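# Carry tube rack through self-closing door to desk

## Task

Move the tube rack from the counter, through the door that closes by itself, onto the desk, using r1, r2 or both. At the finish the rack must stand upright with each tube seated all the way into a hole, the door must be closed, and the robots must have released the rack and backed away. The task fails if the rack or any tube touches the floor, or if either robot tips over or is left leaning.

## Robot and tools

Robots: two identical Hello Robot Stretch 4 units, r1 and r2. Each has an omni-wheel base, a lift on a mast, an arm that telescopes forward, a three-joint wrist (yaw, pitch, roll) and a two-finger gripper. Each is about 1.6 m tall and its base rim reaches at most 0.23 m from its base origin. Cameras per robot: <r>_head_camera, <r>_head_left_camera, <r>_head_right_camera, <r>_wrist_camera (r = r1 or r2). Loose objects may occasionally get a brief nudge.

Frames: the base frame sits on the floor below the base centre, x ahead, y to the left, z up. hand_pose (link pinch, a point between the open fingertips) is reported in this frame and may be slightly off; with all wrist joints at 0 its axes line up with the base frame. The odometry frame is the base frame as it was when the scene began; base_odometry comes from wheel counts only, so slip shows up as travel. Heading is positive to the left, range -3.142 to 3.142. Each robot reports only in its own frames, so the relative placement of the two robots can be judged only from images, lidar_m and wrist_depth_mm.

execute_actions(actions, cameras): actions is a list holding one action or none (an empty list just returns state and images). The action is an object keyed by "r1" and/or "r2". Per robot, give "base" and/or "joints", plus optional "pace" and "contact_limits"; alternatively send only {"end_of_arm": "enable_torque"}, which re-powers wrist or gripper motors that switched off so they hold where they are. All motions in one action begin together. "base" holds exactly one relative move from the base's current spot: translate_m (metres, forward +, -2 to 2), strafe_m (metres sideways, left +, -2 to 2) or rotate_rad (radians, counter-clockwise seen from above +, -3.2 to 3.2). "joints" holds absolute targets by name: lift_m 0 to 1.2 m, arm_m 0 to 0.55 m extension, wrist_yaw_rad -1.134 to 4.276 (0 ahead, + left, 3.14 folded; above 3.4 the arm may obstruct), wrist_pitch_rad -1.117 to 4.259 (0 level, 1.57 pointing down), wrist_roll_rad -1.117 to 4.259 (0 fingers at equal height, + clockwise viewed from behind), gripper_m -0.038 to 0.141 m fingertip gap (negative means fingers press together). Done tolerances: ±0.004 for lift, arm and gripper; ±0.02 yaw and roll; ±0.05 pitch. Targets outside a joint range are clamped and flagged; any other bad value or unknown key rejects the whole call. pace is "slow", "default", "fast" or "max" (base up to 0.1/0.3/0.4/0.6 m/s and 1/2/3/4 rad/s; above lift 0.2 the speed drops with lift height, to 0.3 m/s and 1 rad/s at 1.2). contact_limits {"arm_m": 0 to 0.75} sets how much force the arm may use before stopping (default 0.5). Each action lasts at most 15 s. A joint or robot omitted from an action may still be driving toward an earlier target. cameras: list of names, or ["all"]/null for all, [] for none. If a result reports a stop, any later movement, wait or finished_scene calls in the same reply are skipped.

wait(seconds 0 to 10): commands nothing and returns state and images. zoom_image(camera, region [x0,y0,x1,y1] pixels, top-left origin, at most 504x504) enlarges part of that camera's newest full image. read_manual returns licence texts only. finished_scene(scene) closes the given scene permanently and reports success; call it only once the goal holds stably.

Results: base_status and joint_status describe how each motion ended: done (for the base, wheels turned the commanded amount even if slipping), off_target, contact_stop_at_<key> (part met something and goes slack; a slack lift may sag under load, slack wheels may roll), limit_stop_at_<name> (built-in limit; limit_stop_at_tilt means leaning over 6 degrees, lift, arm and wheels go slack until upright; limit_stop_at_own_body means about to hit itself, move away from the body), time_out, torque_fault (wrist motor overloaded and went limp; send enable_torque). on_its_own lists uncommanded behaviour; "held at" is the held target, not the position. lidar_m: 12 distances in metres in 30-degree sectors, first straight ahead then counter-clockwise (4th left, 7th behind, 10th right); "-" is nothing seen or closer than 0.25 m; it sees from about 0.15 m up and misses glass, thin legs and much behind. wrist_depth_mm: 7x7 grid of median depths, 100 to 2000 mm. turned_by_wheels vs turned_by_imu differing by over about 0.1 rad means a collision or slip. base_tilt in degrees (forward, right positive) has a fixed bias up to 1.5. motor_effort is percent of max, peak in brackets; wheel efforts positive turn the base right.

Gripping: command a gap smaller than the object; tighter squeezes harder and pulls it inward. Neither reading nor done confirms a hold; look for a clear gripper_m effort change. Raise the lift if fingertips jam on a surface. To unfold at the start, send lift_m 0.4 with wrist_yaw_rad 0.

Cautions: robots pressing on each other fails the run; once bases touch, even millimetres more is a hard press, and nothing reports touching. Robots do not wait for each other, and equal commands can differ by up to about 3 cm per metre, which strains a shared load. Turning or driving with over 1 kg held and arm above 0.2 m can tip the robot, especially at fast or max; strong pushes or pulls with a high gripper can too. A level gripper holding over about 2 kg faults the wrist. Avoid drops, slips, slams and hard pushes.

Each tool is called after "Request:" as a command line: name --argument value for each argument, lists and objects as JSON in quotes; but a table of rows of numbers goes row by row, as --pt "numbers of a row", without its own name.

## Session

Request:
execute_actions --actions '[]'

Scene clock: 0.00 s.
r1.base_odometry: x=+0.000 y=+0.000 heading=+0.000 (m, m, rad; r1's odometry frame)
r1.turned_by_wheels: +0.000 (rad since the last result)
r1.turned_by_imu: +0.000 (rad since the last result)
r1.base_tilt: forward=-0.3 right=+0.1 (deg)
r1.lidar_m: 1.08 0.82 0.62 0.58 0.67 0.96 2.61 1.15 1.36 1.34 1.45 1.11
r1.base_status: not commanded
r1.joint_positions: lift_m=+0.166 arm_m=+0.001 wrist_yaw_rad=+3.101 wrist_pitch_rad=-0.017 wrist_roll_rad=-0.006 gripper_m=+0.057
r1.joint_status: not commanded
r1.motor_effort: lift_m=+21 arm_m=+0 wrist_yaw_rad=+0 wrist_pitch_rad=-5 wrist_roll_rad=+1 gripper_m=-3 wheel_0=+0 wheel_1=+0 wheel_2=+0 (%)
r1.hand_pose: x=-0.1131 y=+0.0991 z=+0.3492 quat_wxyz=(+0.020, +0.009, -0.003, +1.000) (m; r1's base frame)
r1.wrist_depth_mm: - 140 - - - 1576 866 / - 115 147 - - 1537 866 / - 121 159 - - 1537 854 / 142 142 - - - 1499 866 / 1618 - - - - 1464 854 / 991 1160 202 1098 196 1229 842 / 715 798 820 - 842 798 809
r2.base_odometry: x=+0.000 y=+0.000 heading=+0.000 (m, m, rad; r2's odometry frame)
r2.turned_by_wheels: +0.000 (rad since the last result)
r2.turned_by_imu: +0.000 (rad since the last result)
r2.base_tilt: forward=-0.5 right=-0.6 (deg)
r2.lidar_m: 1.76 1.76 1.66 1.40 1.38 0.99 0.81 0.81 0.96 1.63 1.67 1.99
r2.base_status: not commanded
r2.joint_positions: lift_m=+0.208 arm_m=+0.001 wrist_yaw_rad=+3.064 wrist_pitch_rad=-0.015 wrist_roll_rad=+0.010 gripper_m=+0.057
r2.joint_status: not commanded
r2.motor_effort: lift_m=+21 arm_m=+0 wrist_yaw_rad=+0 wrist_pitch_rad=-6 wrist_roll_rad=+1 gripper_m=-3 wheel_0=+0 wheel_1=+0 wheel_2=+0 (%)
r2.hand_pose: x=-0.1087 y=+0.1094 z=+0.3909 quat_wxyz=(+0.039, +0.008, +0.005, +0.999) (m; r2's base frame)
r2.wrist_depth_mm: - 140 976 1060 1160 1281 1430 / - 131 960 1042 1160 1255 1430 / - 131 213 1042 1138 1308 1397 / 121 138 281 1025 1160 1281 1366 / 809 878 946 1025 1160 1281 1366 / 809 866 193 1042 211 1255 1366 / 809 831 917 144 1008 1078 1160
pictures: r1_head_camera, r1_head_left_camera, r1_head_right_camera, r1_wrist_camera, r2_head_camera, r2_head_left_camera, r2_head_right_camera, r2_wrist_camera
Images, in order (width x height): r1_head_camera 420x560, r1_head_left_camera 420x672, r1_head_right_camera 420x672, r1_wrist_camera 616x392, r2_head_camera 420x560, r2_head_left_camera 420x672, r2_head_right_camera 420x672, r2_wrist_camera 616x392.

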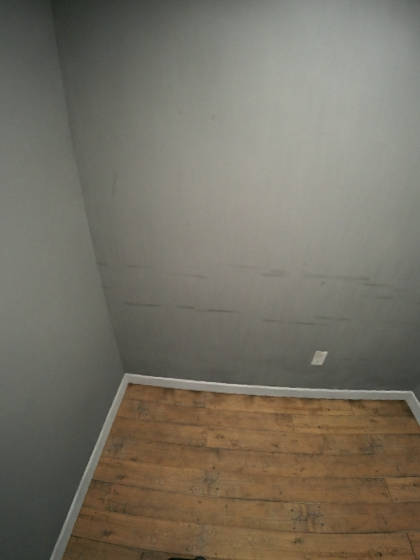

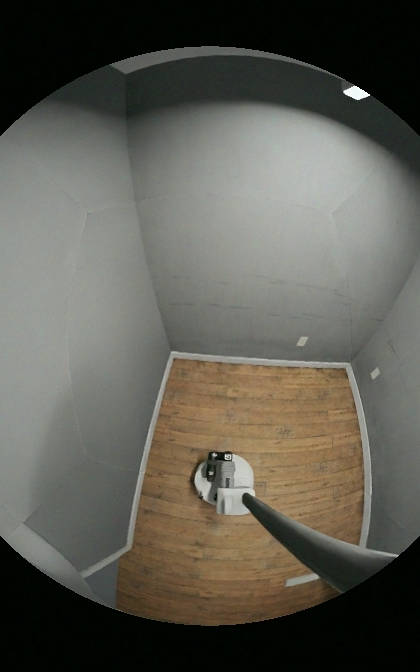

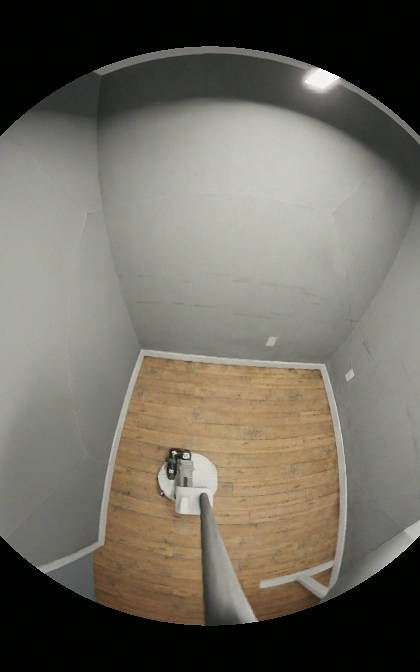

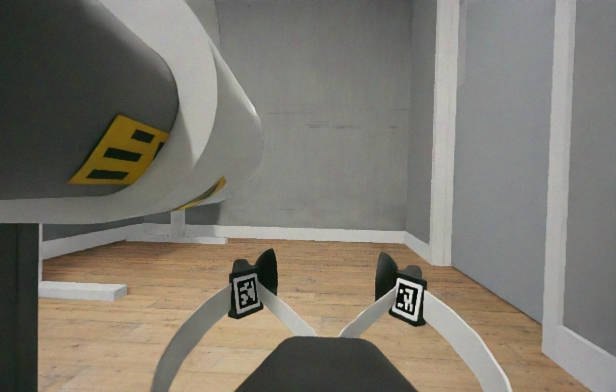

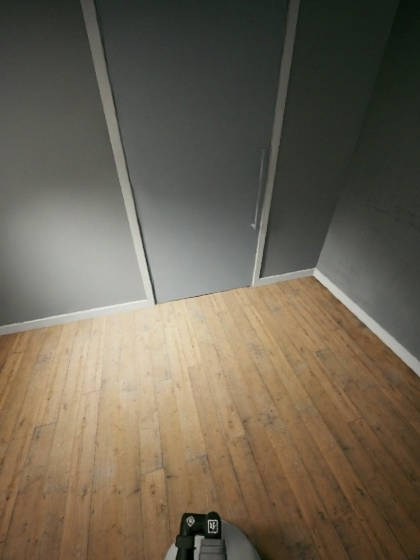

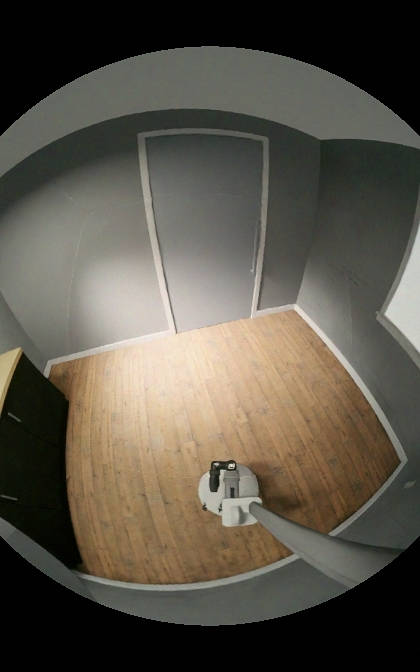

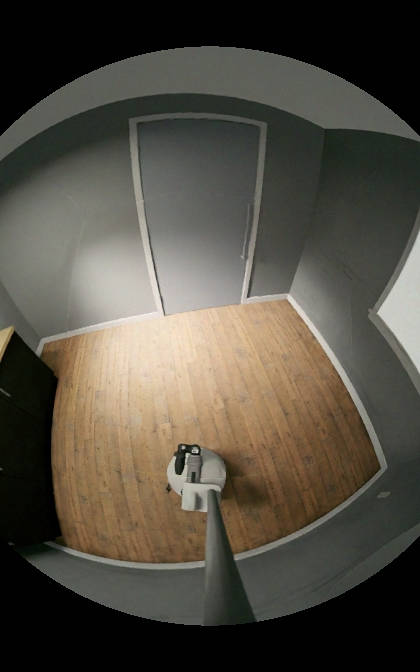

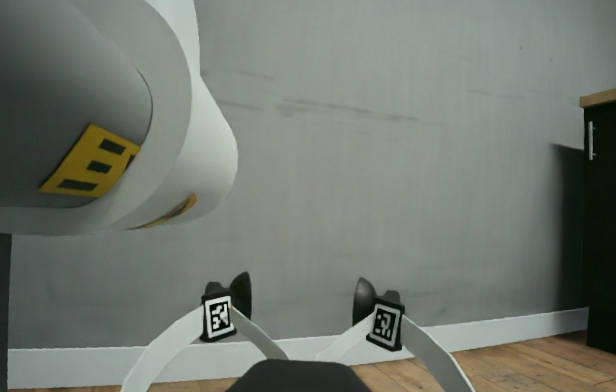

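Request:
execute_actions --actions '[{"r1": {"base": {"rotate_rad": 2.4}, "joints": {"lift_m": 0.4}}, "r2": {"base": {"rotate_rad": 1.4}, "joints": {"lift_m": 0.4, "wrist_yaw_rad": 0}}}]'

Scene clock: 8.13 s.
r1.base_odometry: x=+0.000 y=+0.000 heading=+2.400 (m, m, rad; r1's odometry frame)
r1.turned_by_wheels: +2.400 (rad since the last result)
r1.turned_by_imu: +2.432 (rad since the last result)
r1.base_tilt: forward=-0.3 right=+0.0 (deg)
r1.lidar_m: 0.78 1.83 1.12 1.21 1.34 1.37 1.20 1.08 1.04 0.69 0.60 0.61
r1.base_status: done
r1.joint_positions: lift_m=+0.400 arm_m=+0.001 wrist_yaw_rad=+3.101 wrist_pitch_rad=-0.017 wrist_roll_rad=-0.006 gripper_m=+0.057
r1.joint_status: all done
r1.motor_effort: lift_m=+25(26) arm_m=-1(0) wrist_yaw_rad=+0(1) wrist_pitch_rad=-6(6) wrist_roll_rad=+0(1) gripper_m=-2(4) wheel_0=-1(6) wheel_1=+0(6) wheel_2=+0(7) (%)
r1.hand_pose: x=-0.1131 y=+0.0991 z=+0.5829 quat_wxyz=(+0.020, +0.009, -0.003, +1.000) (m; r1's base frame)
r1.wrist_depth_mm: - 140 1366 1576 1661 1397 1182 / - 115 147 1618 1661 1397 1160 / - 121 158 1618 1708 1397 1160 / 142 142 1255 1618 1708 1397 1160 / 1025 1160 1336 1618 1618 1366 1160 / 1025 1182 202 1618 196 1308 1160 / 1025 1160 1281 - 1336 1255 1160
r2.base_odometry: x=+0.000 y=+0.000 heading=+1.400 (m, m, rad; r2's odometry frame)
r2.turned_by_wheels: +1.400 (rad since the last result)
r2.turned_by_imu: +1.422 (rad since the last result)
r2.base_tilt: forward=-0.6 right=-0.6 (deg)
r2.lidar_m: 1.43 1.38 1.13 0.86 0.82 0.89 1.28 1.69 1.80 1.82 1.75 1.86
r2.base_status: done
r2.joint_positions: lift_m=+0.400 arm_m=+0.001 wrist_yaw_rad=+0.000 wrist_pitch_rad=-0.015 wrist_roll_rad=+0.010 gripper_m=+0.057
r2.joint_status: all done
r2.motor_effort: lift_m=+25(27) arm_m=+0(0) wrist_yaw_rad=+0(4) wrist_pitch_rad=-7(6) wrist_roll_rad=+0(1) gripper_m=-2(2) wheel_0=-3(9) wheel_1=-1(9) wheel_2=+1(9) (%)
r2.hand_pose: x=+0.4606 y=-0.0873 z=+0.5820 quat_wxyz=(+1.000, +0.005, -0.007, +0.000) (m; r2's base frame)
r2.wrist_depth_mm: 1537 1708 1863 - - 1921 1499 / 1537 1708 1921 - - 1921 1537 / 1025 1138 1281 1464 - 1863 1499 / 1042 1118 1255 1430 - 1808 1499 / 1025 1138 1255 1366 - 1808 1430 / 1008 1118 193 1430 211 1756 1430 / 1025 1098 1281 144 1430 1576 1397
pictures: r1_head_camera, r1_head_left_camera, r1_head_right_camera, r1_wrist_camera, r2_head_camera, r2_head_left_camera, r2_head_right_camera, r2_wrist_camera
Images, in order (width x height): r1_head_camera 420x560, r1_head_left_camera 420x672, r1_head_right_camera 420x672, r1_wrist_camera 616x392, r2_head_camera 420x560, r2_head_left_camera 420x672, r2_head_right_camera 420x672, r2_wrist_camera 616x392.

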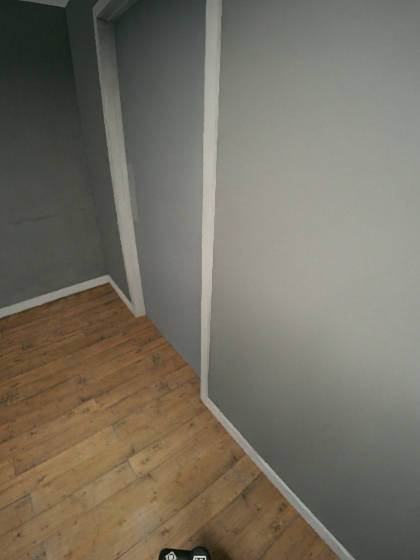

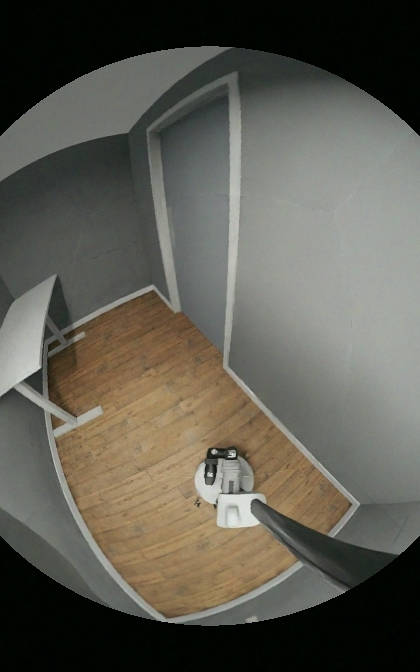

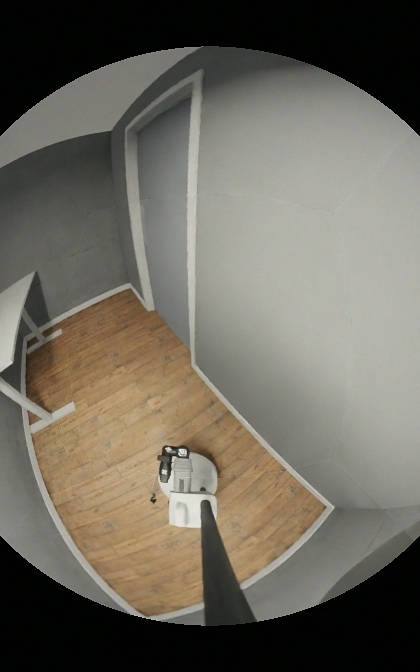

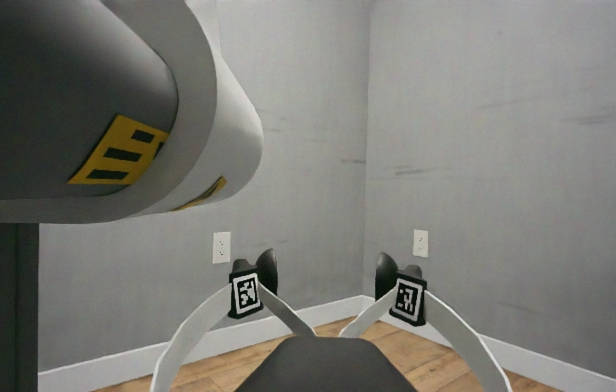

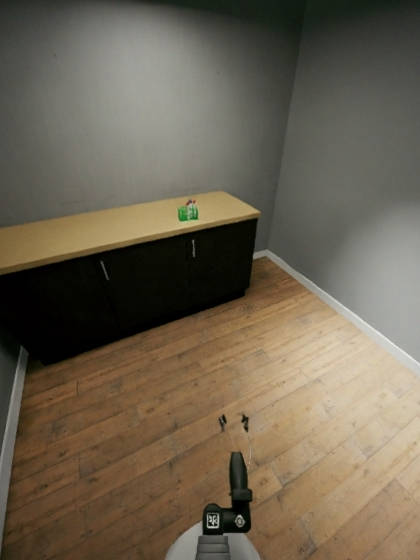

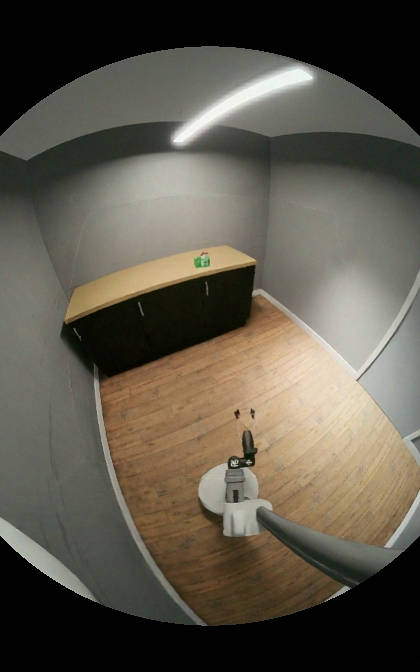

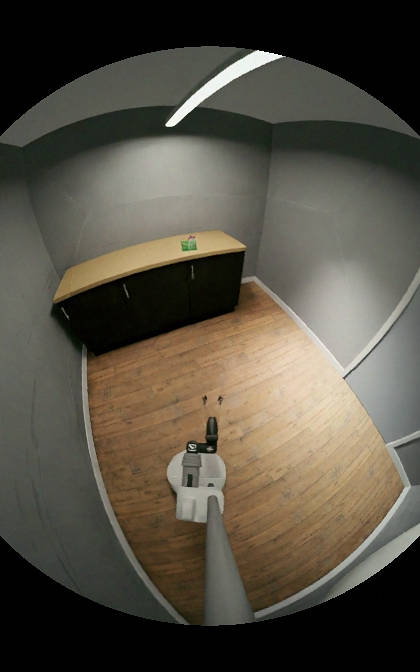

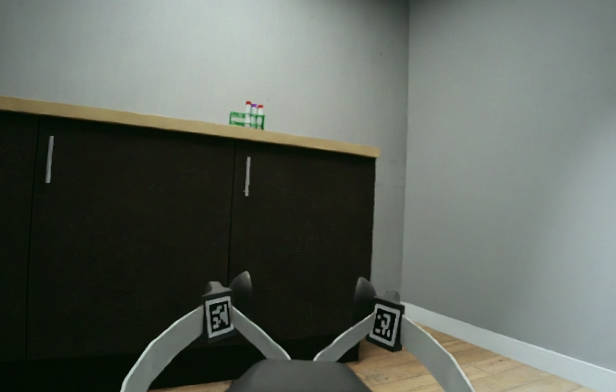

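Request:
zoom_image --camera "r2_wrist_camera" --region '[200, 80, 300, 150]'

Request:
zoom_image --camera "r2_head_camera" --region '[150, 180, 230, 240]'

Request:
zoom_image --camera "r1_head_camera" --region '[60, 0, 260, 420]'

Region (200, 80, 300, 150) of r2_wrist_camera's 616x392 image, scaled by 5.040; it fills the top 353 rows of this view, and the rest is white.

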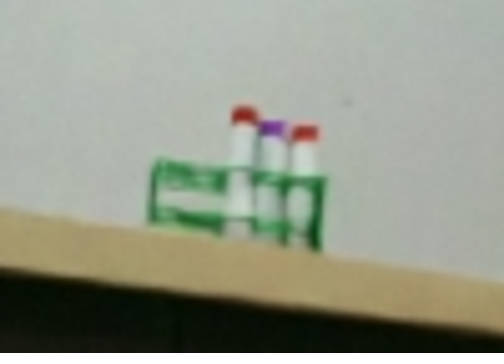

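Region (150, 180, 230, 240) of r2_head_camera's 420x560 image, scaled by 6.300, with more detail than that image has; it fills the top 378 rows of this view, and the rest is white.

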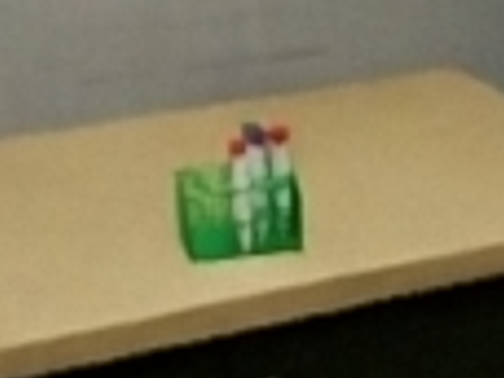

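Region (60, 0, 260, 420) of r1_head_camera's 420x560 image, scaled by 1.200, with more detail than that image has; it fills the left 240 columns of this view, and the rest is white.

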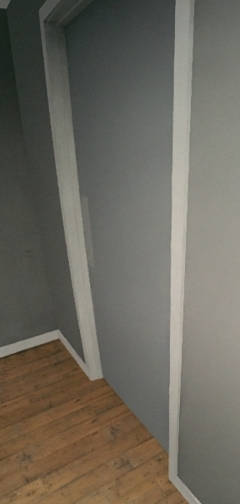

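Request:
execute_actions --actions '[{"r1": {"base": {"rotate_rad": 0.64}, "joints": {"lift_m": 0.2}, "pace": "fast"}, "r2": {"base": {"translate_m": 0.9}, "joints": {"lift_m": 0.95, "wrist_pitch_rad": 0.5, "gripper_m": 0.12}, "pace": "fast"}}]'

Scene clock: 101.67 s.
r1.base_odometry: x=+0.000 y=+0.000 heading=+3.040 (m, m, rad; r1's odometry frame)
r1.turned_by_wheels: +0.640 (rad since the last result)
r1.turned_by_imu: +0.648 (rad since the last result)
r1.base_tilt: forward=-0.4 right=-0.1 (deg)
r1.lidar_m: 2.27 1.13 1.32 1.34 1.38 1.15 1.08 0.92 0.64 0.60 0.64 0.88
r1.base_status: done
r1.joint_positions: lift_m=+0.200 arm_m=+0.001 wrist_yaw_rad=+3.101 wrist_pitch_rad=-0.018 wrist_roll_rad=-0.006 gripper_m=+0.057
r1.joint_status: all done
r1.motor_effort: lift_m=+16(22) arm_m=+0(0) wrist_yaw_rad=+1(1) wrist_pitch_rad=-6(6) wrist_roll_rad=-1(0) gripper_m=-3(4) wheel_0=+0(6) wheel_1=+1(6) wheel_2=+1(7) (%)
r1.hand_pose: x=-0.1131 y=+0.0991 z=+0.3836 quat_wxyz=(+0.020, +0.009, -0.003, +1.000) (m; r1's base frame)
r1.wrist_depth_mm: - 140 1229 1229 1229 1255 1255 / - 115 147 1229 1255 1255 1281 / - 121 158 1229 1255 1255 1255 / 142 142 1229 1255 1229 1255 1281 / 1060 1229 1229 1229 1281 1255 1281 / 1042 1205 201 1205 196 1229 1281 / 778 878 878 - 917 866 931
r2.base_odometry: x=+0.153 y=+0.887 heading=+1.400 (m, m, rad; r2's odometry frame)
r2.turned_by_wheels: +0.000 (rad since the last result)
r2.turned_by_imu: +0.002 (rad since the last result)
r2.base_tilt: forward=-0.6 right=-0.7 (deg)
r2.lidar_m: 0.62 0.58 0.64 0.92 1.23 1.31 1.89 2.46 1.86 1.40 1.34 0.79
r2.base_status: done
r2.joint_positions: lift_m=+0.950 arm_m=+0.001 wrist_yaw_rad=+0.000 wrist_pitch_rad=+0.502 wrist_roll_rad=+0.010 gripper_m=+0.120
r2.joint_status: all done
r2.motor_effort: lift_m=+25(25) arm_m=+0(0) wrist_yaw_rad=+1(1) wrist_pitch_rad=-6(2) wrist_roll_rad=+1(1) gripper_m=-1(4) wheel_0=+1(7) wheel_1=+1(8) wheel_2=+2(11) (%)
r2.hand_pose: x=+0.4251 y=-0.0874 z=+0.9890 quat_wxyz=(+0.969, +0.005, +0.248, -0.001) (m; r2's base frame)
r2.wrist_depth_mm: 798 866 946 1042 1160 1281 1060 / 842 904 991 1060 1281 1336 1098 / 654 517 691 715 750 1366 1118 / 466 480 492 544 621 1366 1138 / 407 459 530 597 691 1464 1160 / 455 484 554 661 699 1430 1205 / 488 525 615 147 854 1366 1255
pictures: r1_head_camera, r1_head_left_camera, r1_head_right_camera, r1_wrist_camera, r2_head_camera, r2_head_left_camera, r2_head_right_camera, r2_wrist_camera
Images, in order (width x height): r1_head_camera 420x560, r1_head_left_camera 420x672, r1_head_right_camera 420x672, r1_wrist_camera 616x392, r2_head_camera 420x560, r2_head_left_camera 420x672, r2_head_right_camera 420x672, r2_wrist_camera 616x392.

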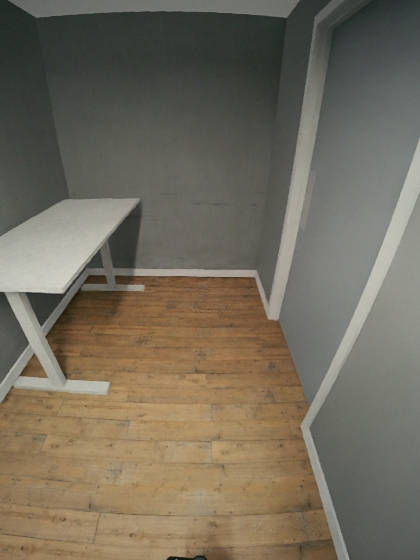

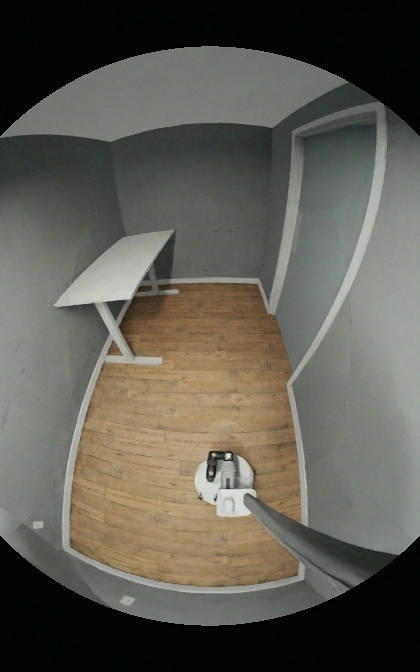

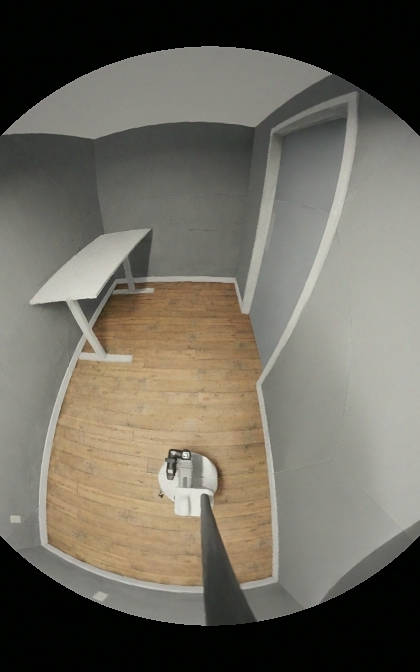

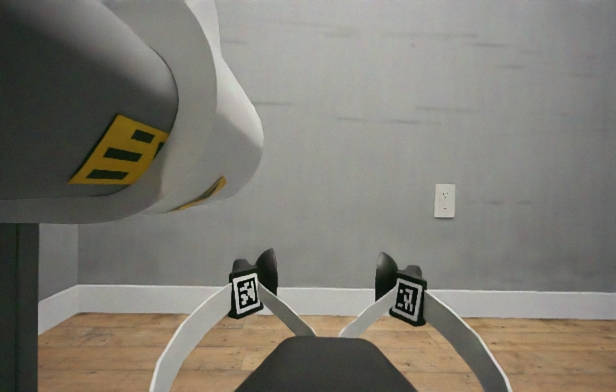

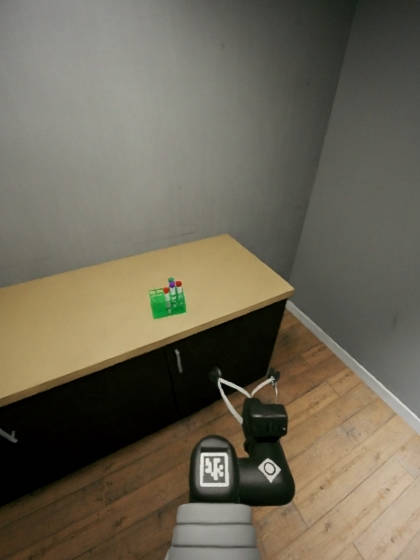

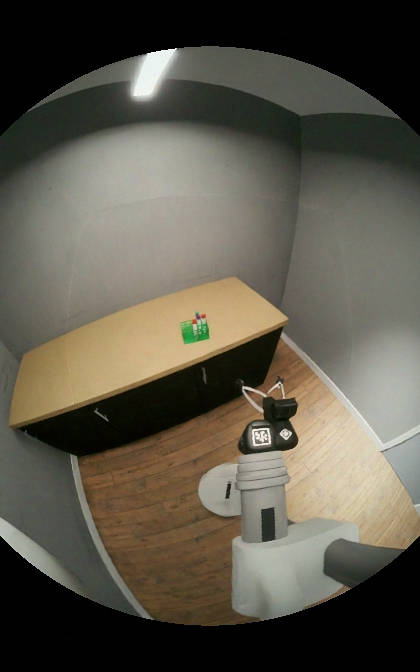

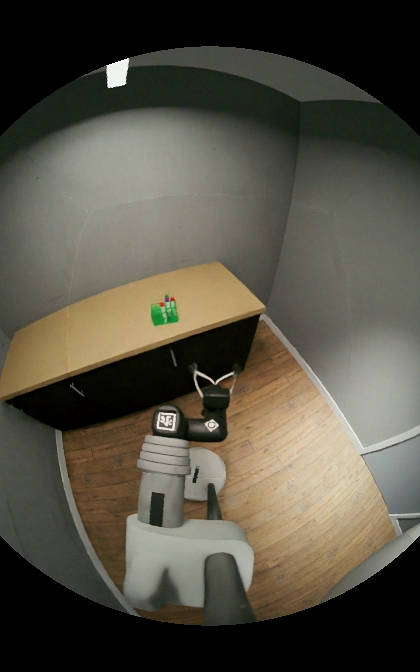

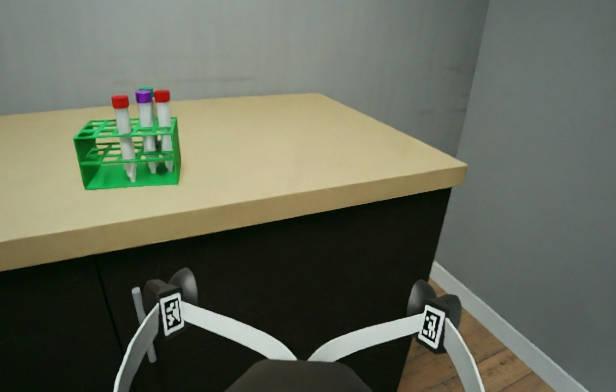

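Request:
zoom_image --camera "r2_wrist_camera" --region '[50, 70, 210, 210]'

Request:
zoom_image --camera "r2_head_camera" --region '[120, 260, 220, 340]'

Region (50, 70, 210, 210) of r2_wrist_camera's 616x392 image, scaled by 3.150; it fills the top 441 rows of this view, and the rest is white.

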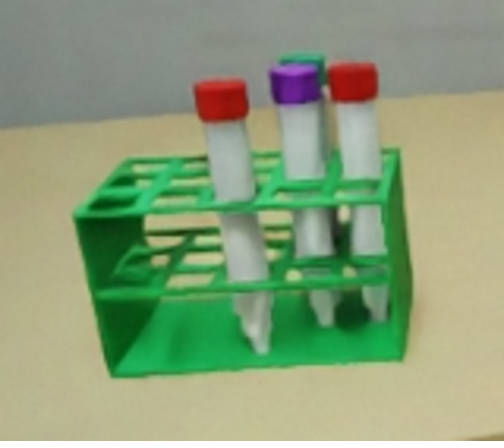

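Region (120, 260, 220, 340) of r2_head_camera's 420x560 image, scaled by 5.040, with more detail than that image has; it fills the top 403 rows of this view, and the rest is white.

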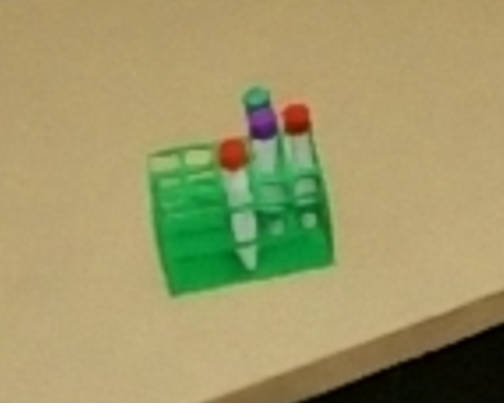

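Request:
execute_actions --actions '[{"r1": {"base": {"translate_m": 1.43}, "pace": "fast"}, "r2": {"base": {"rotate_rad": 0.4}, "joints": {"lift_m": 1.1, "arm_m": 0.2, "wrist_pitch_rad": 0.9, "gripper_m": 0.14}}}]'

Scene clock: 134.57 s.
r1.base_odometry: x=-1.423 y=+0.145 heading=+3.040 (m, m, rad; r1's odometry frame)
r1.turned_by_wheels: +0.000 (rad since the last result)
r1.turned_by_imu: -0.005 (rad since the last result)
r1.base_tilt: forward=-0.3 right=+0.0 (deg)
r1.lidar_m: 1.16 0.90 0.65 0.58 0.61 1.96 2.52 0.87 0.72 0.65 0.69 0.83
r1.base_status: done
r1.joint_positions: lift_m=+0.200 arm_m=+0.001 wrist_yaw_rad=+3.101 wrist_pitch_rad=-0.018 wrist_roll_rad=-0.006 gripper_m=+0.057
r1.joint_status: not commanded
r1.motor_effort: lift_m=+16(16) arm_m=+0(0) wrist_yaw_rad=+0(0) wrist_pitch_rad=-6(6) wrist_roll_rad=+1(1) gripper_m=-5(4) wheel_0=+0(8) wheel_1=+0(6) wheel_2=+0(11) (%)
r1.hand_pose: x=-0.1131 y=+0.0991 z=+0.3836 quat_wxyz=(+0.020, +0.009, -0.003, +1.000) (m; r1's base frame)
r1.wrist_depth_mm: - 140 - - - - 1756 / - 115 147 - - - 1808 / - 121 158 - - - 1808 / 142 142 - - - - 1756 / 1008 1576 - - - - 1708 / 1008 1255 202 1205 196 1336 1397 / 778 866 891 - 917 854 917
r2.base_odometry: x=+0.153 y=+0.887 heading=+1.799 (m, m, rad; r2's odometry frame)
r2.turned_by_wheels: +0.399 (rad since the last result)
r2.turned_by_imu: +0.408 (rad since the last result)
r2.base_tilt: forward=-0.6 right=-0.7 (deg)
r2.lidar_m: 0.58 0.60 0.83 1.22 1.26 1.65 2.52 2.11 1.45 1.36 0.93 0.64
r2.base_status: done
r2.joint_positions: lift_m=+1.100 arm_m=+0.199 wrist_yaw_rad=+0.000 wrist_pitch_rad=+0.901 wrist_roll_rad=+0.010 gripper_m=+0.140
r2.joint_status: all done
r2.motor_effort: lift_m=+25(27) arm_m=+8(8) wrist_yaw_rad=-1(2) wrist_pitch_rad=-3(3) wrist_roll_rad=+1(1) gripper_m=+1(0) wheel_0=-3(10) wheel_1=-3(10) wheel_2=-1(7) (%)
r2.hand_pose: x=+0.5485 y=-0.0874 z=+1.0516 quat_wxyz=(+0.900, +0.005, +0.435, -0.002) (m; r2's base frame)
r2.wrist_depth_mm: 691 699 715 723 741 759 768 / 591 591 591 609 621 634 640 / 504 504 512 488 384 530 539 / 433 442 445 430 433 462 473 / 387 392 397 399 404 410 413 / 455 205 373 449 377 382 484 / 609 597 591 144 634 640 668
pictures: r1_head_camera, r1_head_left_camera, r1_head_right_camera, r1_wrist_camera, r2_head_camera, r2_head_left_camera, r2_head_right_camera, r2_wrist_camera
Images, in order (width x height): r1_head_camera 420x560, r1_head_left_camera 420x672, r1_head_right_camera 420x672, r1_wrist_camera 616x392, r2_head_camera 420x560, r2_head_left_camera 420x672, r2_head_right_camera 420x672, r2_wrist_camera 616x392.

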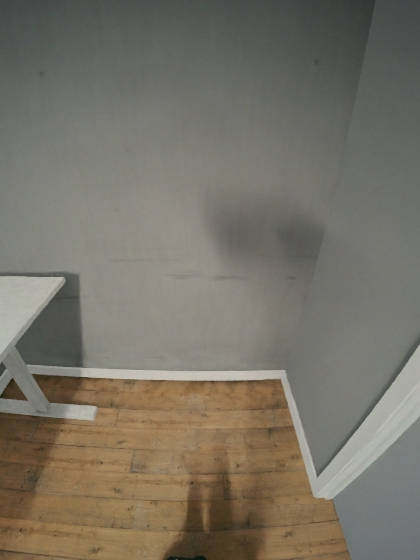

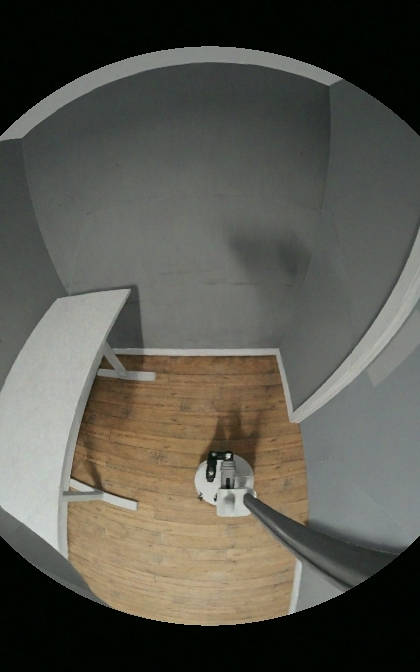

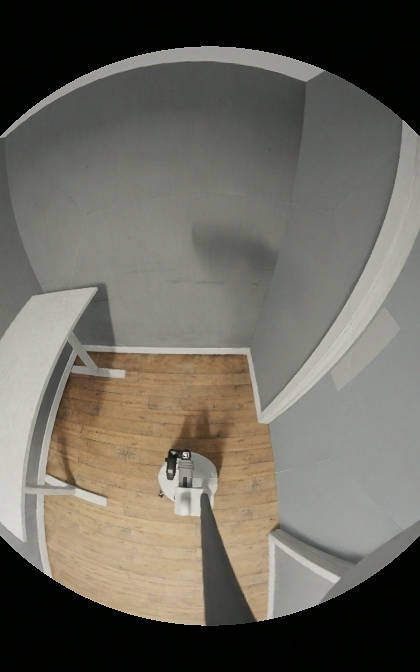

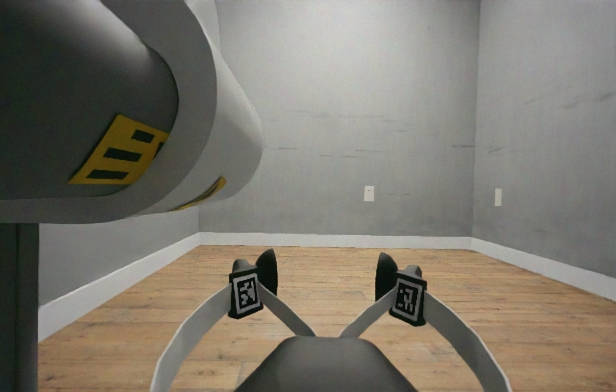

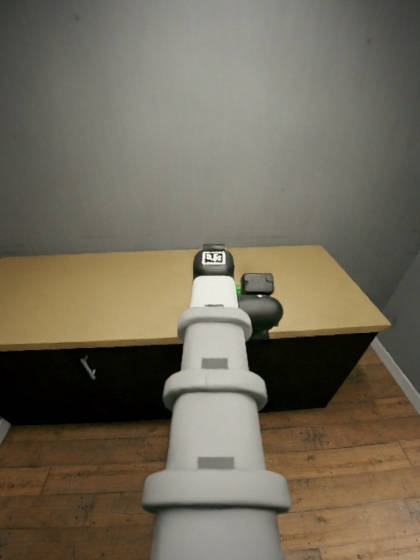

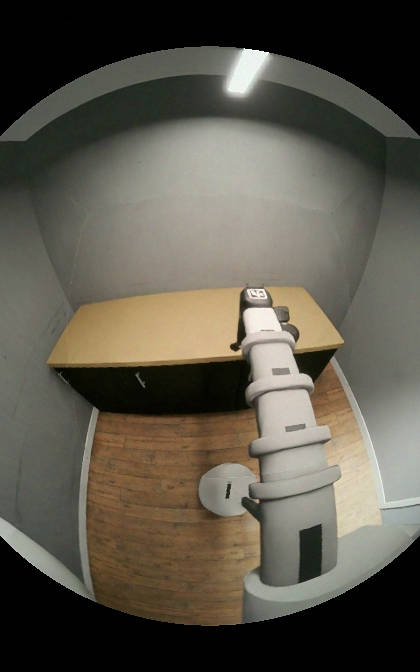

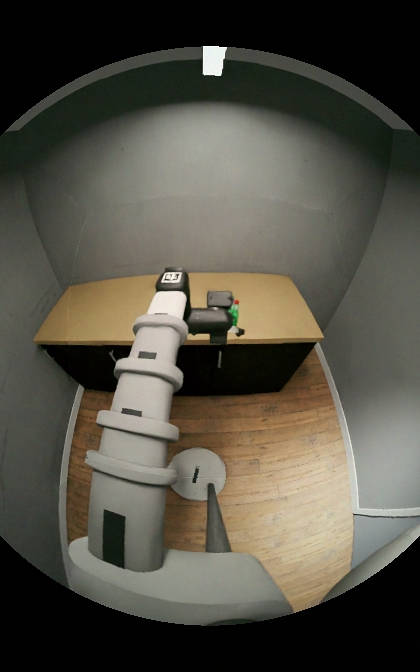

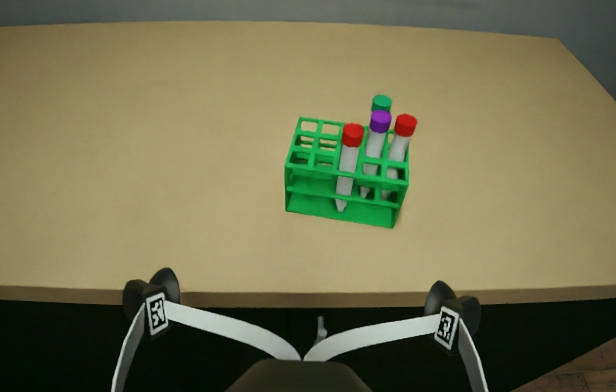

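Request:
zoom_image --camera "r2_wrist_camera" --region '[260, 80, 440, 240]'

Region (260, 80, 440, 240) of r2_wrist_camera's 616x392 image, scaled by 2.800.

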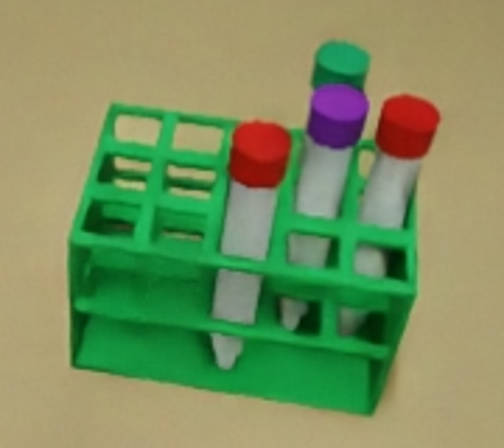

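Request:
execute_actions --actions '[{"r1": {"base": {"strafe_m": -0.37}}, "r2": {"joints": {"lift_m": 0.885, "arm_m": 0.2, "wrist_pitch_rad": 0.3, "wrist_yaw_rad": -0.15, "gripper_m": 0.141}}}]'

Scene clock: 220.37 s.
r1.base_odometry: x=-1.385 y=+0.513 heading=+3.040 (m, m, rad; r1's odometry frame)
r1.turned_by_wheels: +0.000 (rad since the last result)
r1.turned_by_imu: +0.000 (rad since the last result)
r1.base_tilt: forward=-0.3 right=+0.0 (deg)
r1.lidar_m: 0.82 1.23 1.02 0.96 1.02 2.41 1.02 0.45 0.28 0.28 0.29 0.40
r1.base_status: done
r1.joint_positions: lift_m=+0.200 arm_m=+0.001 wrist_yaw_rad=+3.101 wrist_pitch_rad=-0.018 wrist_roll_rad=-0.006 gripper_m=+0.057
r1.joint_status: not commanded
r1.motor_effort: lift_m=+17(17) arm_m=+0(0) wrist_yaw_rad=+0(1) wrist_pitch_rad=-6(5) wrist_roll_rad=+0(1) gripper_m=-3(4) wheel_0=-1(11) wheel_1=+0(8) wheel_2=-1(1) (%)
r1.hand_pose: x=-0.1131 y=+0.0991 z=+0.3836 quat_wxyz=(+0.020, +0.009, -0.003, +1.000) (m; r1's base frame)
r1.wrist_depth_mm: - 140 1499 - - - - / - 115 147 - - - - / - 121 158 - - - - / 142 142 1042 - - - - / 591 707 1366 - - - - / 591 699 201 1229 196 1366 1397 / 597 691 891 - 904 866 931
r2.base_odometry: x=+0.153 y=+0.887 heading=+1.799 (m, m, rad; r2's odometry frame)
r2.turned_by_wheels: +0.000 (rad since the last result)
r2.turned_by_imu: +0.002 (rad since the last result)
r2.base_tilt: forward=-0.5 right=-0.6 (deg)
r2.lidar_m: 0.60 0.60 0.82 1.20 1.24 1.68 2.52 2.11 1.45 1.37 0.92 0.65
r2.base_status: not commanded
r2.joint_positions: lift_m=+0.885 arm_m=+0.199 wrist_yaw_rad=-0.150 wrist_pitch_rad=+0.302 wrist_roll_rad=+0.010 gripper_m=+0.141
r2.joint_status: all done
r2.motor_effort: lift_m=+14(25) arm_m=+8(8) wrist_yaw_rad=-1(2) wrist_pitch_rad=-6(10) wrist_roll_rad=+1(1) gripper_m=+2(3) wheel_0=-3(3) wheel_1=-2(3) wheel_2=-1(1) (%)
r2.hand_pose: x=+0.6287 y=-0.1275 z=+0.9777 quat_wxyz=(+0.986, +0.016, +0.150, -0.075) (m; r2's base frame)
r2.wrist_depth_mm: 661 699 723 759 788 831 854 / 691 715 750 788 820 866 891 / 707 750 778 809 878 904 931 / 591 615 640 320 691 732 976 / 394 410 370 314 442 459 466 / 293 206 310 315 310 314 332 / 240 242 248 144 256 258 272
pictures: r1_head_camera, r1_head_left_camera, r1_head_right_camera, r1_wrist_camera, r2_head_camera, r2_head_left_camera, r2_head_right_camera, r2_wrist_camera
Images, in order (width x height): r1_head_camera 420x560, r1_head_left_camera 420x672, r1_head_right_camera 420x672, r1_wrist_camera 616x392, r2_head_camera 420x560, r2_head_left_camera 420x672, r2_head_right_camera 420x672, r2_wrist_camera 616x392.

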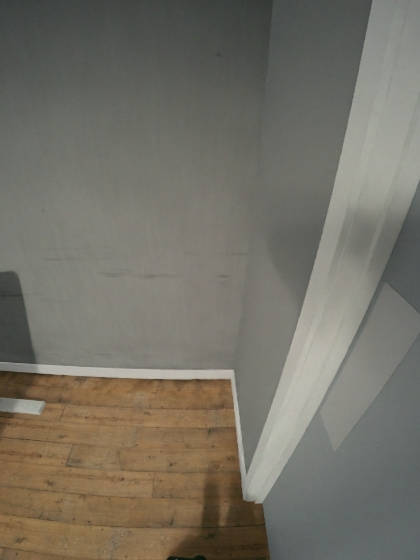

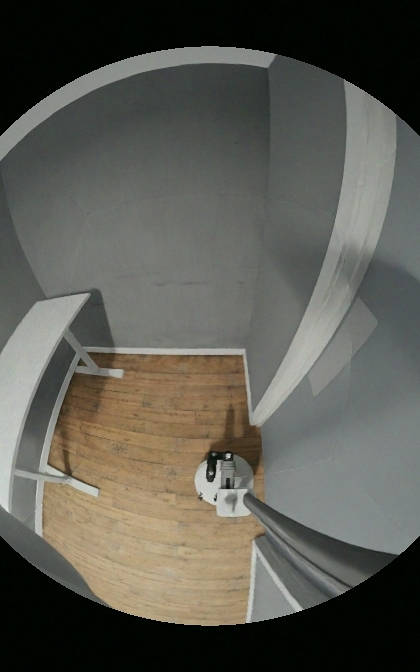

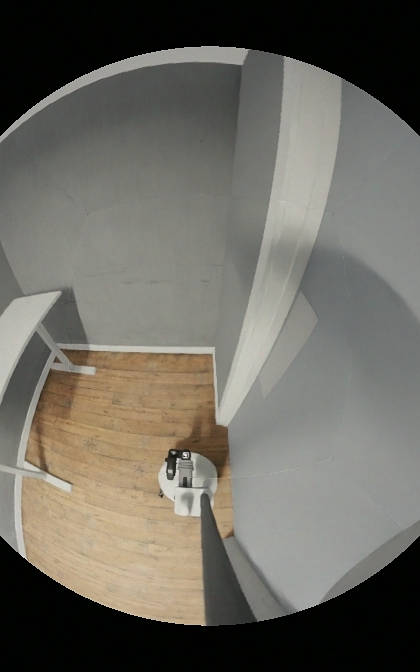

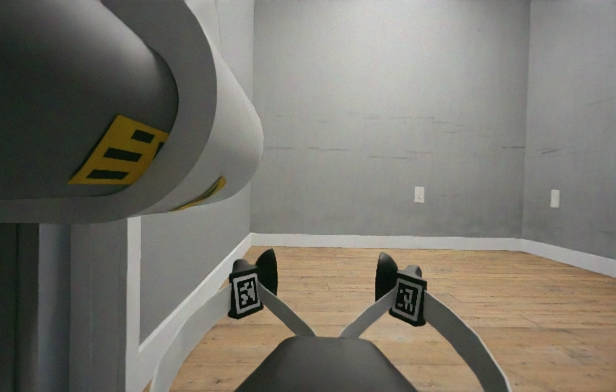

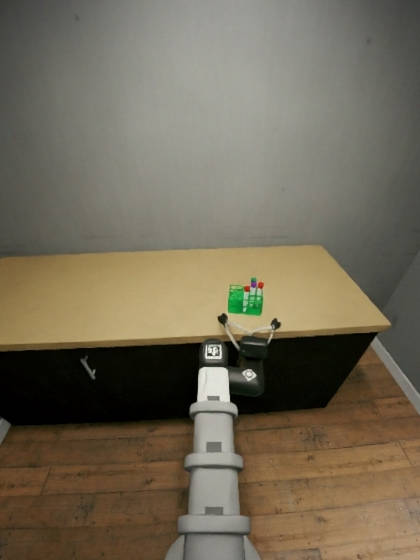

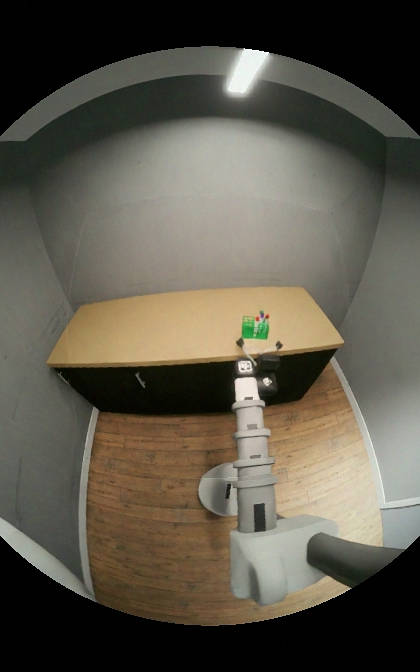

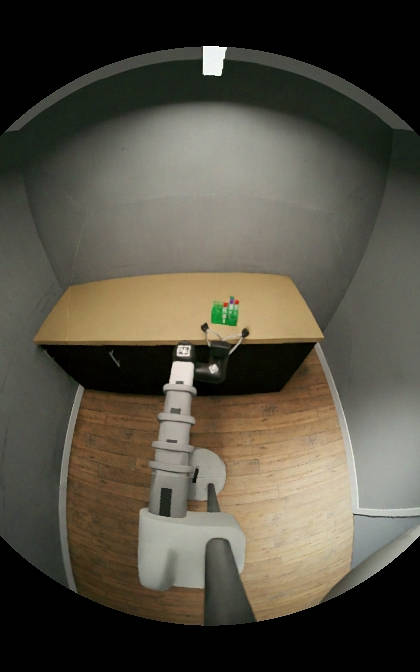

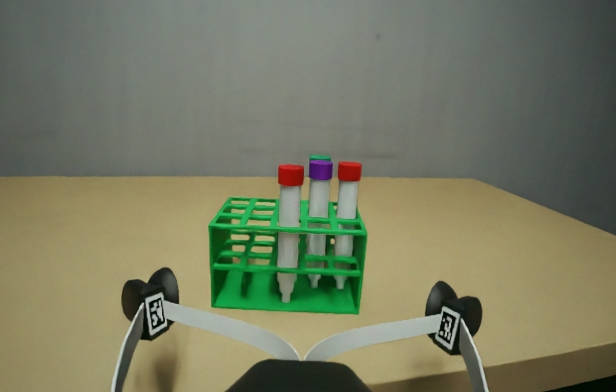

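Request:
zoom_image --camera "r2_wrist_camera" --region '[100, 140, 500, 392]'

Request:
zoom_image --camera "r2_head_camera" --region '[190, 265, 310, 375]'

Region (100, 140, 500, 392) of r2_wrist_camera's 616x392 image, scaled by 1.260; it fills the top 318 rows of this view, and the rest is white.

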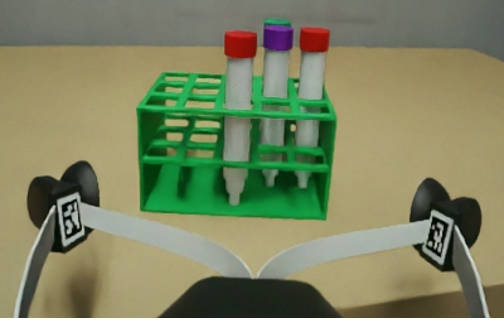

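Region (190, 265, 310, 375) of r2_head_camera's 420x560 image, scaled by 4.200, with more detail than that image has; it fills the top 462 rows of this view, and the rest is white.

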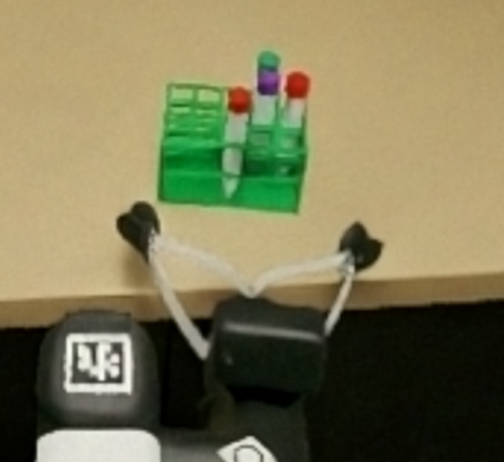

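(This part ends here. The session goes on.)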